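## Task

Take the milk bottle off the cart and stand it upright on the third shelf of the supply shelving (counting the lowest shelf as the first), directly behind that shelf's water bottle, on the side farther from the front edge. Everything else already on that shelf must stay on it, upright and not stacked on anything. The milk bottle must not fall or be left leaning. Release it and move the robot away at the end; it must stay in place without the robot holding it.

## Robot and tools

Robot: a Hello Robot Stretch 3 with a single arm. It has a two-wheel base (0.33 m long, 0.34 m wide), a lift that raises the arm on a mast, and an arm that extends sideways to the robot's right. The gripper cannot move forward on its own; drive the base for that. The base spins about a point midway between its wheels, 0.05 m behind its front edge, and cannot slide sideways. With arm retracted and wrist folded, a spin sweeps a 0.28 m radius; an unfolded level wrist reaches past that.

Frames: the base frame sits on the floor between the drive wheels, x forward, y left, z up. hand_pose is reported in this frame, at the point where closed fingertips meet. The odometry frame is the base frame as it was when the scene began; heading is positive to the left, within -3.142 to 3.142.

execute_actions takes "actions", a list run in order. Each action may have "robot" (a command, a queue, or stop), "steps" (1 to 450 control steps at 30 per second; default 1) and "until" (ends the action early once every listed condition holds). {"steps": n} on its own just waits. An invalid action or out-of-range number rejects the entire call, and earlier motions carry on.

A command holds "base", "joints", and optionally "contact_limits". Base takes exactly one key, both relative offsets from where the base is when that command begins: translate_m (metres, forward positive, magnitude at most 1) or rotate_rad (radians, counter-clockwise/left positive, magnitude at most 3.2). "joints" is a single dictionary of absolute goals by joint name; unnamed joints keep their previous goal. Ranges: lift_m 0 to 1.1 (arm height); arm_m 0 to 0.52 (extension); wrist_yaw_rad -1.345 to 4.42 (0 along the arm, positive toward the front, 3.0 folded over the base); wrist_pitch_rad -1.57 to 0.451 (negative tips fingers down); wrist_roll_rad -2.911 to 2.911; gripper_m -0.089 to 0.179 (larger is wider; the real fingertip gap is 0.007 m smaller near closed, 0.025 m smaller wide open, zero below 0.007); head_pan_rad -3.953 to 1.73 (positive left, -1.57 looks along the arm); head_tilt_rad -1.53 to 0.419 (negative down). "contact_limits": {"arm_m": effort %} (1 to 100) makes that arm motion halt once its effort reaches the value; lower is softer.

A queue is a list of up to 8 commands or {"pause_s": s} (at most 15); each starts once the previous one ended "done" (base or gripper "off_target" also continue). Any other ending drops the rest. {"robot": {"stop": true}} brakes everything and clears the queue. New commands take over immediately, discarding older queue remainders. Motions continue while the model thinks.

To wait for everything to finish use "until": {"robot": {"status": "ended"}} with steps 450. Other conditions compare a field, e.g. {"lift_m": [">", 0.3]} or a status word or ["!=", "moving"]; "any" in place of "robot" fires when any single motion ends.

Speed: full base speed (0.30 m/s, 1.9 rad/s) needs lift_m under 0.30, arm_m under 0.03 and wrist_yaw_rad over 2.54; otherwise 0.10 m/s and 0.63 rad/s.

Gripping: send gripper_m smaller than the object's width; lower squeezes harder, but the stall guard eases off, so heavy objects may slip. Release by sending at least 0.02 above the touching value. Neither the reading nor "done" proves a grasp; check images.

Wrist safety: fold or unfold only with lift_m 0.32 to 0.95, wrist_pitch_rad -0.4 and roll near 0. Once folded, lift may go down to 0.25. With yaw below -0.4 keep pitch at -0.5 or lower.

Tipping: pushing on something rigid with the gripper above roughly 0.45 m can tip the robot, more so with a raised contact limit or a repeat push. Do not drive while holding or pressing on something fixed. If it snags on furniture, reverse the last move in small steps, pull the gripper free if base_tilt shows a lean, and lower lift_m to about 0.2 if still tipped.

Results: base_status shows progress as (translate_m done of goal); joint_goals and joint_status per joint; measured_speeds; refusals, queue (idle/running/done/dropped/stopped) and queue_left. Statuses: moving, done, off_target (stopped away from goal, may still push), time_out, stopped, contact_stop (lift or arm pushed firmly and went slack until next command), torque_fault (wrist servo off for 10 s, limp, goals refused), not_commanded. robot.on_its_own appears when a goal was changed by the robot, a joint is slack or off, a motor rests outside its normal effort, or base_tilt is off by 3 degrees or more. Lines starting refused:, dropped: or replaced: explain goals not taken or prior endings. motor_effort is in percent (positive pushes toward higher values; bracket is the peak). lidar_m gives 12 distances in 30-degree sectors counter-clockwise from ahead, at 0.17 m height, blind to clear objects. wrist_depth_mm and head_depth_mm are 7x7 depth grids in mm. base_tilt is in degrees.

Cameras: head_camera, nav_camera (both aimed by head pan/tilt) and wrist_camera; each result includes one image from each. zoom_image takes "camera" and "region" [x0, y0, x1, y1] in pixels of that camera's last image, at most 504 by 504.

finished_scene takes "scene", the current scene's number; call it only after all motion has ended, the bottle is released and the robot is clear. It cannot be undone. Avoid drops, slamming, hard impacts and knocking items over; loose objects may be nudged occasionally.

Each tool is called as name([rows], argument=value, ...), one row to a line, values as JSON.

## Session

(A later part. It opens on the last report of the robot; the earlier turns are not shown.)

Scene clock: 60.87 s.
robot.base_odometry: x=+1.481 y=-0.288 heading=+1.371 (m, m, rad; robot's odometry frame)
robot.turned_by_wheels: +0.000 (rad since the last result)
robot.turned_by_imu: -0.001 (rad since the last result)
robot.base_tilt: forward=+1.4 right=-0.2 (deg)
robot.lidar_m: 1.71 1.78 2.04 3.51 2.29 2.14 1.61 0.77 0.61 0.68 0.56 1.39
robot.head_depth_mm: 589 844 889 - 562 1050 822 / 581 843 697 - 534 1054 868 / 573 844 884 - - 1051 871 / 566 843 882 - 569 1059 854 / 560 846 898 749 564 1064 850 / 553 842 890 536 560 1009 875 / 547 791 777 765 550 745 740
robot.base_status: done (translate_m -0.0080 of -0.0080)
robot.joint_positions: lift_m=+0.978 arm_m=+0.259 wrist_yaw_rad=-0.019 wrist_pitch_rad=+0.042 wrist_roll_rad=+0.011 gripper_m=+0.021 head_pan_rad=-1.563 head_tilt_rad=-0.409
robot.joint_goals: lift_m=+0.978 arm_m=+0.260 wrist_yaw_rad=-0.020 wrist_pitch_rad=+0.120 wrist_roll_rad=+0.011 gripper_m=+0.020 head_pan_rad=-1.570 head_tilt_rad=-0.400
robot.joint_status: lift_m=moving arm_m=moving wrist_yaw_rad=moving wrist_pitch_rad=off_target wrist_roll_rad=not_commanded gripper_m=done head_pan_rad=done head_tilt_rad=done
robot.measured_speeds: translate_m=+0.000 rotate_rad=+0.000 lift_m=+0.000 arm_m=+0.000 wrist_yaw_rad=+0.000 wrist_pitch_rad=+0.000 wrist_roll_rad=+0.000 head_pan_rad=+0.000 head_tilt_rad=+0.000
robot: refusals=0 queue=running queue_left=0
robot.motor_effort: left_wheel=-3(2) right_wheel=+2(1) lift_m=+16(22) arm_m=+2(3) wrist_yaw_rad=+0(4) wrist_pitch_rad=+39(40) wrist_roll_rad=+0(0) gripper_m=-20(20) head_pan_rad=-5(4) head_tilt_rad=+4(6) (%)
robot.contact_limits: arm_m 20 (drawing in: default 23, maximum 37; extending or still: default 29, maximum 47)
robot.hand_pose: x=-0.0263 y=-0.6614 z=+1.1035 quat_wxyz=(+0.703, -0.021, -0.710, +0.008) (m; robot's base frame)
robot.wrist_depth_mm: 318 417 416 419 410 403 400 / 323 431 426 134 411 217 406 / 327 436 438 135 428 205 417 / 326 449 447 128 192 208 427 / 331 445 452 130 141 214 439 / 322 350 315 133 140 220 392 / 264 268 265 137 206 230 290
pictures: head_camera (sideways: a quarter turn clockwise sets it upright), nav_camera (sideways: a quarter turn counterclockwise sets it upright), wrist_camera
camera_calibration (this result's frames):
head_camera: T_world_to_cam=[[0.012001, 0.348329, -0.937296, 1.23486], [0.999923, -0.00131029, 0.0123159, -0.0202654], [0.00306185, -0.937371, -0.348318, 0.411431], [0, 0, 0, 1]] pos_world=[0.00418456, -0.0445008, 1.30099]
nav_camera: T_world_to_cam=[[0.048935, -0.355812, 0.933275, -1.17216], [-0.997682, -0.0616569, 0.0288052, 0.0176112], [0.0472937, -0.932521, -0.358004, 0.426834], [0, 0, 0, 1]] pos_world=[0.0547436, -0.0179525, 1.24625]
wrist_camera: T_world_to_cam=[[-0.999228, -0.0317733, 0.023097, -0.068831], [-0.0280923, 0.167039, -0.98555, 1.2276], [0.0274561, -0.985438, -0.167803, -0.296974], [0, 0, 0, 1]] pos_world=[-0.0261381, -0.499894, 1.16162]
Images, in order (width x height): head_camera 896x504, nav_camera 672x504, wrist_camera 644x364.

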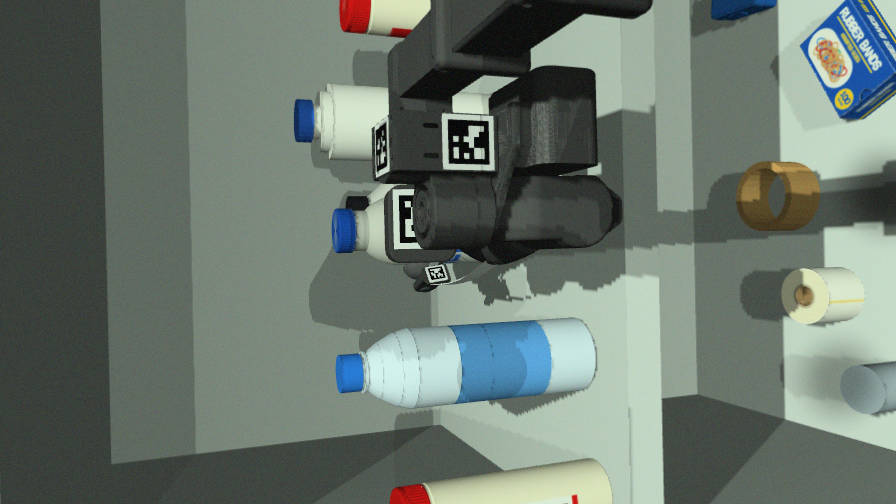

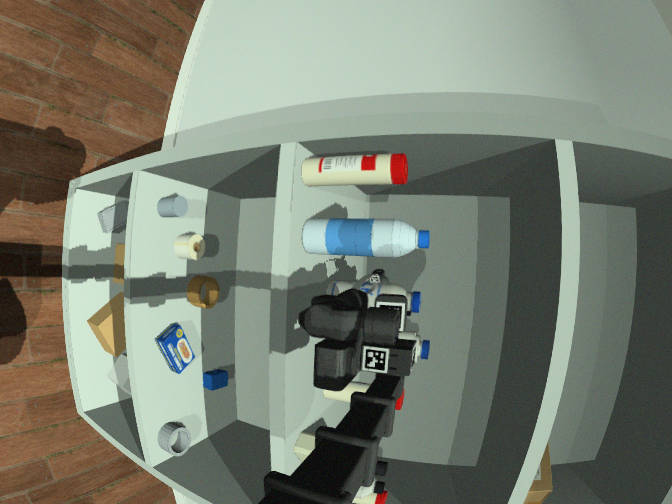

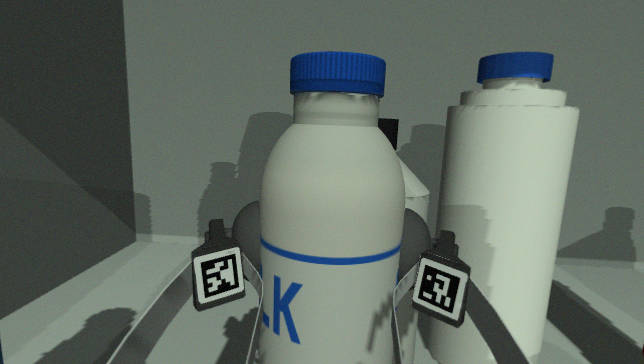

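execute_actions([
  {"robot":{"joints":{"arm_m":0.31},"contact_limits":{"arm_m":20}},"steps":35},
  {"robot":{"joints":{"wrist_yaw_rad":0.35}},"steps":25},
  {"robot":{"joints":{"wrist_yaw_rad":0.55,"arm_m":0.385,"head_pan_rad":-1.45},"base":{"translate_m":-0.012}},"steps":45},
])

Scene clock: 64.70 s.
robot.base_odometry: x=+1.479 y=-0.300 heading=+1.371 (m, m, rad; robot's odometry frame)
robot.turned_by_wheels: +0.000 (rad since the last result)
robot.turned_by_imu: -0.001 (rad since the last result)
robot.base_tilt: forward=+1.4 right=-0.1 (deg)
robot.lidar_m: 1.72 1.80 2.06 3.52 2.29 2.12 1.60 0.76 0.61 0.67 0.56 1.39
robot.head_depth_mm: 589 823 851 719 589 1048 865 / 581 829 875 - 591 1054 865 / 574 840 883 - 594 1054 870 / 566 848 892 743 596 1060 832 / 560 856 894 525 553 1052 876 / 553 805 809 763 570 829 829 / 544 602 605 529 557 616 654
robot.base_status: done (translate_m -0.0120 of -0.0120)
robot.joint_positions: lift_m=+0.978 arm_m=+0.385 wrist_yaw_rad=+0.550 wrist_pitch_rad=+0.045 wrist_roll_rad=+0.012 gripper_m=+0.021 head_pan_rad=-1.457 head_tilt_rad=-0.409
robot.joint_goals: lift_m=+0.978 arm_m=+0.385 wrist_yaw_rad=+0.550 wrist_pitch_rad=+0.120 wrist_roll_rad=+0.012 gripper_m=+0.020 head_pan_rad=-1.450 head_tilt_rad=-0.400
robot.joint_status: lift_m=done arm_m=moving wrist_yaw_rad=moving wrist_pitch_rad=off_target wrist_roll_rad=not_commanded gripper_m=done head_pan_rad=done head_tilt_rad=done
robot.measured_speeds: translate_m=+0.000 rotate_rad=+0.000 lift_m=+0.000 arm_m=+0.000 wrist_yaw_rad=+0.000 wrist_pitch_rad=+0.000 wrist_roll_rad=+0.000 head_pan_rad=+0.000 head_tilt_rad=+0.000
robot: refusals=0 queue=running queue_left=0
robot.motor_effort: left_wheel=-2(11) right_wheel=+1(4) lift_m=+17(21) arm_m=+4(0) wrist_yaw_rad=+2(12) wrist_pitch_rad=+37(39) wrist_roll_rad=+0(1) gripper_m=-19(21) head_pan_rad=+5(22) head_tilt_rad=+5(3) (%)
robot.hand_pose: x=+0.1129 y=-0.7488 z=+1.1045 quat_wxyz=(+0.672, +0.178, -0.688, +0.206) (m; robot's base frame)
robot.wrist_depth_mm: 185 218 276 357 325 281 249 / 189 221 281 132 323 286 254 / 192 227 288 134 327 292 255 / 195 231 283 127 320 294 261 / 198 234 270 130 142 301 265 / 201 233 276 133 140 300 267 / 203 235 266 138 270 288 265
pictures: head_camera (sideways: a quarter turn clockwise sets it upright), nav_camera (sideways: a quarter turn counterclockwise sets it upright), wrist_camera
camera_calibration (this result's frames):
head_camera: T_world_to_cam=[[-0.024891, 0.347602, -0.937312, 1.23511], [0.994457, 0.104422, 0.0123163, -0.0202326], [0.102157, -0.93181, -0.348274, 0.410769], [0, 0, 0, 1]] pos_world=[0.00890049, -0.0444539, 1.30099]
nav_camera: T_world_to_cam=[[0.0862766, -0.3486, 0.933292, -1.17241], [-0.98557, -0.166797, 0.0288078, 0.0175341], [0.145628, -0.92231, -0.357961, 0.426177], [0, 0, 0, 1]] pos_world=[0.0563694, -0.0127112, 1.24625]
wrist_camera: T_world_to_cam=[[-0.82508, -0.564564, 0.0226065, -0.350669], [-0.111039, 0.122788, -0.986202, 1.22401], [0.553998, -0.816205, -0.163998, -0.323596], [0, 0, 0, 1]] pos_world=[0.0258546, -0.612389, 1.16198]
Images, in order (width x height): head_camera 896x504, nav_camera 672x504, wrist_camera 644x364.

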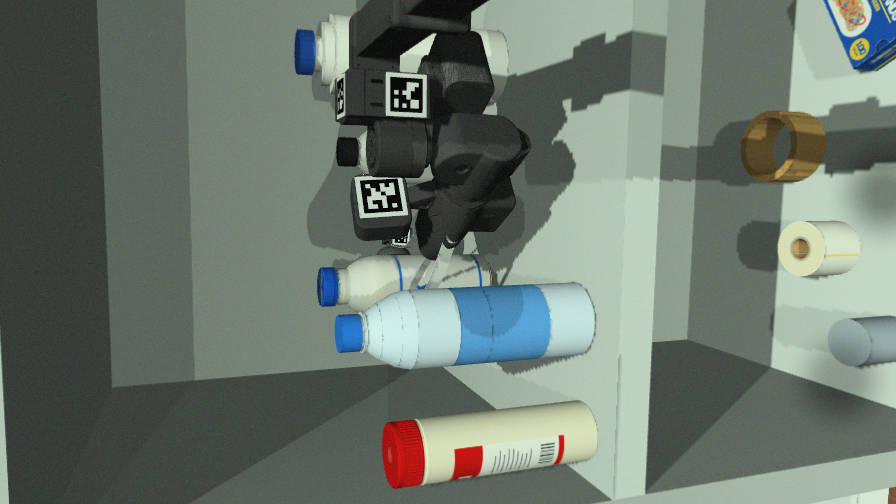

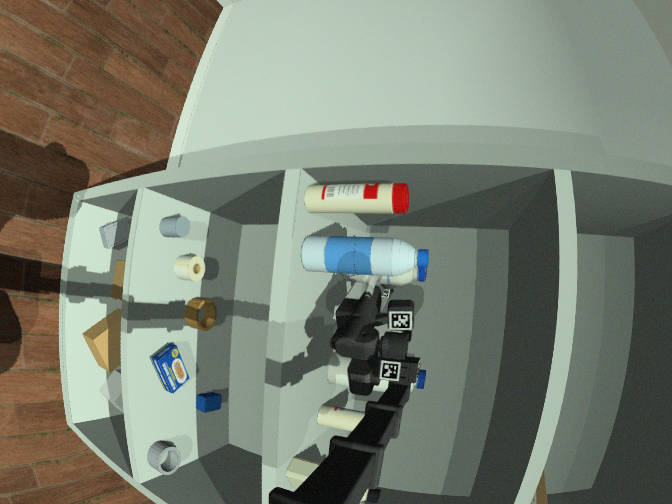

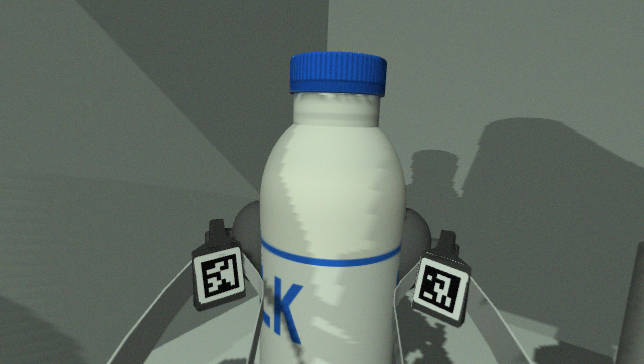

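execute_actions([
  {"robot":{"joints":{"arm_m":0.41,"wrist_yaw_rad":0.6}},"steps":25},
  {"robot":{"joints":{"wrist_pitch_rad":-0.03}},"steps":25},
])

Scene clock: 66.57 s.
robot.base_odometry: x=+1.479 y=-0.300 heading=+1.371 (m, m, rad; robot's odometry frame)
robot.turned_by_wheels: +0.000 (rad since the last result)
robot.turned_by_imu: -0.001 (rad since the last result)
robot.base_tilt: forward=+1.3 right=-0.2 (deg)
robot.lidar_m: 1.72 1.80 2.05 3.52 2.27 2.13 1.60 0.76 0.61 0.67 0.56 1.39
robot.head_depth_mm: 588 820 854 717 591 1049 866 / 580 830 874 - 592 1053 866 / 570 839 884 - 594 1055 870 / 565 850 895 748 597 1063 832 / 558 858 894 524 554 1051 874 / 552 802 810 766 571 830 828 / 545 601 605 529 556 617 655
robot.base_status: done (translate_m -0.0120 of -0.0120)
robot.joint_positions: lift_m=+0.978 arm_m=+0.410 wrist_yaw_rad=+0.601 wrist_pitch_rad=-0.014 wrist_roll_rad=+0.012 gripper_m=+0.021 head_pan_rad=-1.457 head_tilt_rad=-0.408
robot.joint_goals: lift_m=+0.978 arm_m=+0.410 wrist_yaw_rad=+0.600 wrist_pitch_rad=-0.030 wrist_roll_rad=+0.012 gripper_m=+0.020 head_pan_rad=-1.450 head_tilt_rad=-0.400
robot.joint_status: lift_m=done arm_m=done wrist_yaw_rad=done wrist_pitch_rad=done wrist_roll_rad=not_commanded gripper_m=done head_pan_rad=done head_tilt_rad=done
robot.measured_speeds: translate_m=+0.000 rotate_rad=+0.000 lift_m=+0.000 arm_m=+0.000 wrist_yaw_rad=+0.000 wrist_pitch_rad=+0.000 wrist_roll_rad=+0.000 head_pan_rad=+0.000 head_tilt_rad=+0.000
robot: refusals=0 queue=done queue_left=0
robot.motor_effort: left_wheel=-2(3) right_wheel=+1(2) lift_m=+18(18) arm_m=+3(5) wrist_yaw_rad=+0(4) wrist_pitch_rad=-8(38) wrist_roll_rad=+0(1) gripper_m=-19(20) head_pan_rad=+5(5) head_tilt_rad=+5(5) (%)
robot.hand_pose: x=+0.1232 y=-0.7657 z=+1.0893 quat_wxyz=(+0.673, +0.215, -0.678, +0.203) (m; robot's base frame)
robot.wrist_depth_mm: 179 208 257 335 306 263 229 / 180 211 262 130 304 266 235 / 184 215 271 132 306 272 239 / 189 221 266 127 303 278 241 / 193 226 257 129 138 285 247 / 195 227 267 134 140 285 250 / 202 225 240 139 245 258 249
pictures: head_camera (sideways: a quarter turn clockwise sets it upright), nav_camera (sideways: a quarter turn counterclockwise sets it upright), wrist_camera
camera_calibration (this result's frames):
head_camera: T_world_to_cam=[[-0.0248789, 0.347465, -0.937363, 1.23517], [0.994456, 0.104434, 0.0123177, -0.0202343], [0.102172, -0.931859, -0.348136, 0.41059], [0, 0, 0, 1]] pos_world=[0.00890096, -0.044454, 1.301]
nav_camera: T_world_to_cam=[[0.0862646, -0.348463, 0.933344, -1.17248], [-0.985569, -0.166803, 0.0288157, 0.0175238], [0.145644, -0.922361, -0.357824, 0.425999], [0, 0, 0, 1]] pos_world=[0.0563705, -0.0127188, 1.24626]
wrist_camera: T_world_to_cam=[[-0.79455, -0.60688, 0.0196918, -0.384345], [-0.150042, 0.164809, -0.974846, 1.23686], [0.588369, -0.777518, -0.222007, -0.257032], [0, 0, 0, 1]] pos_world=[0.0314302, -0.636944, 1.15626]
Images, in order (width x height): head_camera 896x504, nav_camera 672x504, wrist_camera 644x364.

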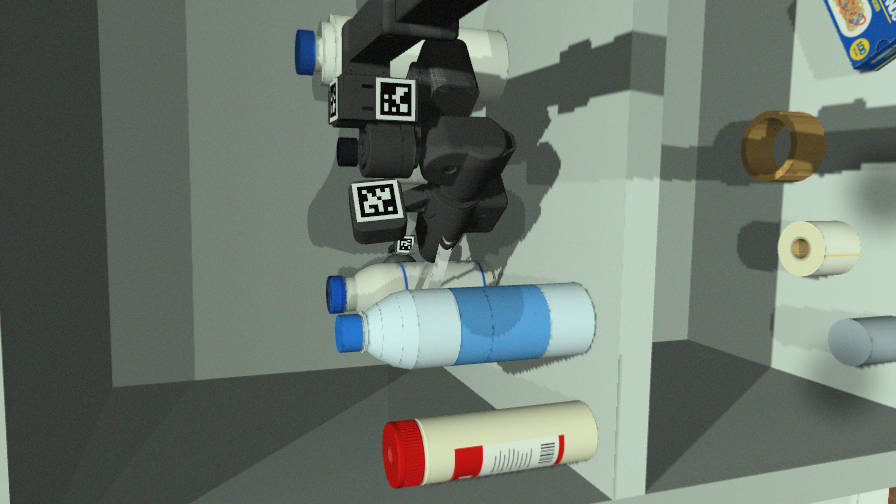

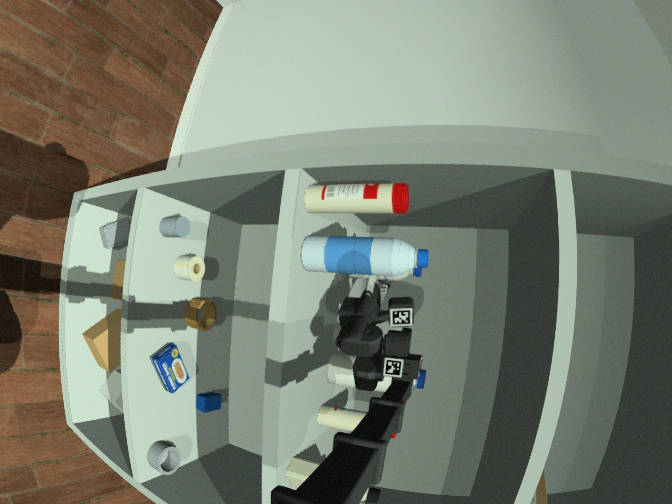

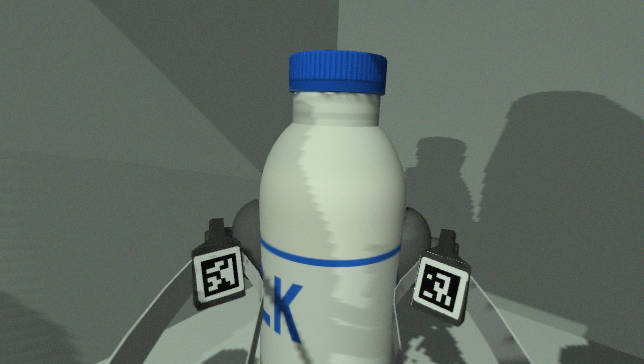

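execute_actions([
  {"robot":[{"joints":{"gripper_m":0.098}},{"joints":{"lift_m":1.098}},{"joints":{"wrist_pitch_rad":0.3}},{"joints":{"arm_m":0.04,"wrist_yaw_rad":0.0}}],"steps":300,"until":{"robot":{"status":"ended"}}},
])

Scene clock: 74.60 s.
robot.base_odometry: x=+1.479 y=-0.300 heading=+1.371 (m, m, rad; robot's odometry frame)
robot.turned_by_wheels: +0.000 (rad since the last result)
robot.turned_by_imu: -0.002 (rad since the last result)
robot.base_tilt: forward=+1.4 right=-0.2 (deg)
robot.lidar_m: 1.72 1.79 2.06 3.51 2.28 2.13 1.60 0.75 0.61 0.67 0.56 1.39
robot.head_depth_mm: 585 - - - - 1013 867 / 578 - - - - 1018 869 / 571 842 891 849 593 1056 870 / 563 841 901 795 598 1061 832 / 557 855 894 526 554 1049 874 / 551 803 810 764 571 828 827 / 545 601 605 529 556 617 654
robot.base_status: done (translate_m -0.0120 of -0.0120)
robot.joint_positions: lift_m=+1.097 arm_m=+0.040 wrist_yaw_rad=+0.000 wrist_pitch_rad=+0.276 wrist_roll_rad=+0.012 gripper_m=+0.098 head_pan_rad=-1.457 head_tilt_rad=-0.408
robot.joint_goals: lift_m=+1.098 arm_m=+0.040 wrist_yaw_rad=+0.000 wrist_pitch_rad=+0.300 wrist_roll_rad=+0.012 gripper_m=+0.098 head_pan_rad=-1.450 head_tilt_rad=-0.400
robot.joint_status: lift_m=done arm_m=done wrist_yaw_rad=done wrist_pitch_rad=done wrist_roll_rad=not_commanded gripper_m=done head_pan_rad=done head_tilt_rad=done
robot.measured_speeds: translate_m=+0.000 rotate_rad=+0.000 lift_m=+0.000 arm_m=+0.000 wrist_yaw_rad=+0.000 wrist_pitch_rad=+0.000 wrist_roll_rad=+0.000 head_pan_rad=+0.000 head_tilt_rad=+0.000
robot: refusals=0 queue=done queue_left=0
robot.motor_effort: left_wheel=-2(3) right_wheel=+1(3) lift_m=+29(30) arm_m=-6(7) wrist_yaw_rad=+0(3) wrist_pitch_rad=+12(14) wrist_roll_rad=+0(0) gripper_m=+0(80) head_pan_rad=+4(5) head_tilt_rad=+4(5) (%)
robot.hand_pose: x=-0.0213 y=-0.4385 z=+1.2821 quat_wxyz=(+0.697, -0.096, -0.704, +0.098) (m; robot's base frame)
robot.wrist_depth_mm: 239 236 231 230 223 221 219 / 310 323 309 298 288 280 273 / 331 438 525 498 468 457 432 / 335 473 661 653 646 643 640 / 343 472 665 663 640 634 633 / 342 430 659 661 645 625 641 / 337 276 632 640 432 629 617
pictures: head_camera (sideways: a quarter turn clockwise sets it upright), nav_camera (sideways: a quarter turn counterclockwise sets it upright), wrist_camera
camera_calibration (this result's frames):
head_camera: T_world_to_cam=[[-0.024957, 0.347437, -0.937371, 1.23519], [0.994431, 0.104665, 0.0123179, -0.0202345], [0.10239, -0.931844, -0.348114, 0.41056], [0, 0, 0, 1]] pos_world=[0.00891128, -0.0444534, 1.301]
nav_camera: T_world_to_cam=[[0.086343, -0.348421, 0.933353, -1.17249], [-0.98553, -0.167031, 0.028817, 0.0175218], [0.145859, -0.922336, -0.357802, 0.425969], [0, 0, 0, 1]] pos_world=[0.0563736, -0.0127085, 1.24626]
wrist_camera: T_world_to_cam=[[-0.99844, -0.0445288, 0.0336802, -0.0800454], [-0.0306451, -0.0671706, -0.997271, 1.2788], [0.0466696, -0.996747, 0.0657012, -0.351405], [0, 0, 0, 1]] pos_world=[-0.0243317, -0.267929, 1.30109]
Images, in order (width x height): head_camera 896x504, nav_camera 672x504, wrist_camera 644x364.

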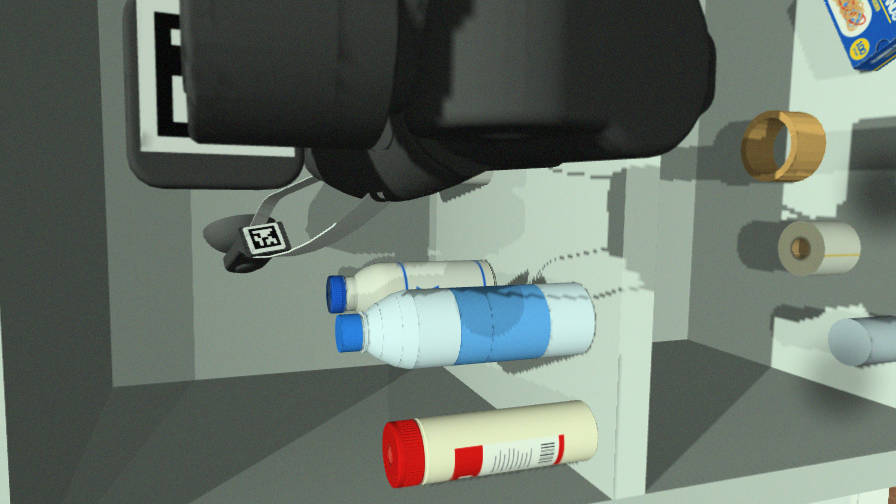

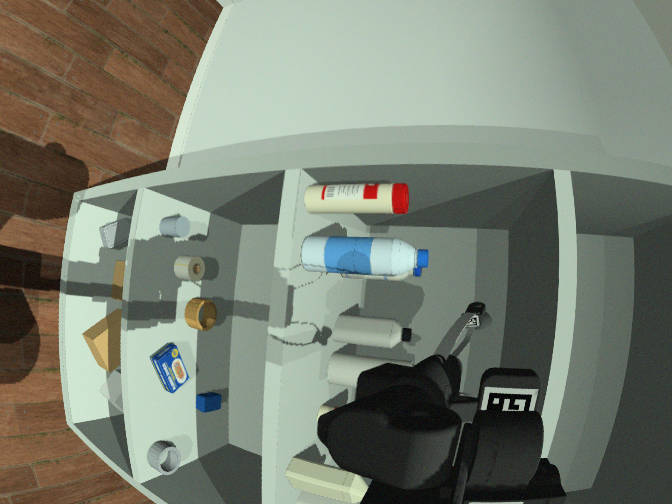

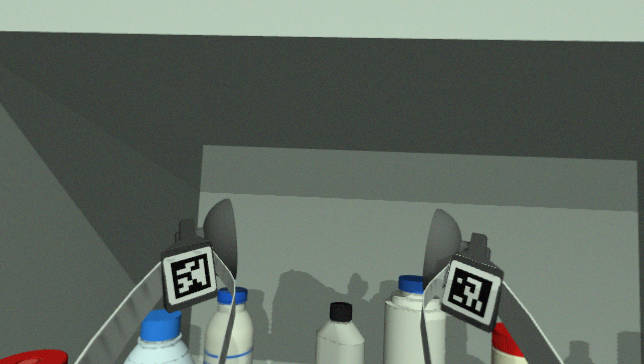

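finished_scene(scene=2)

The scene is finished: the task was done.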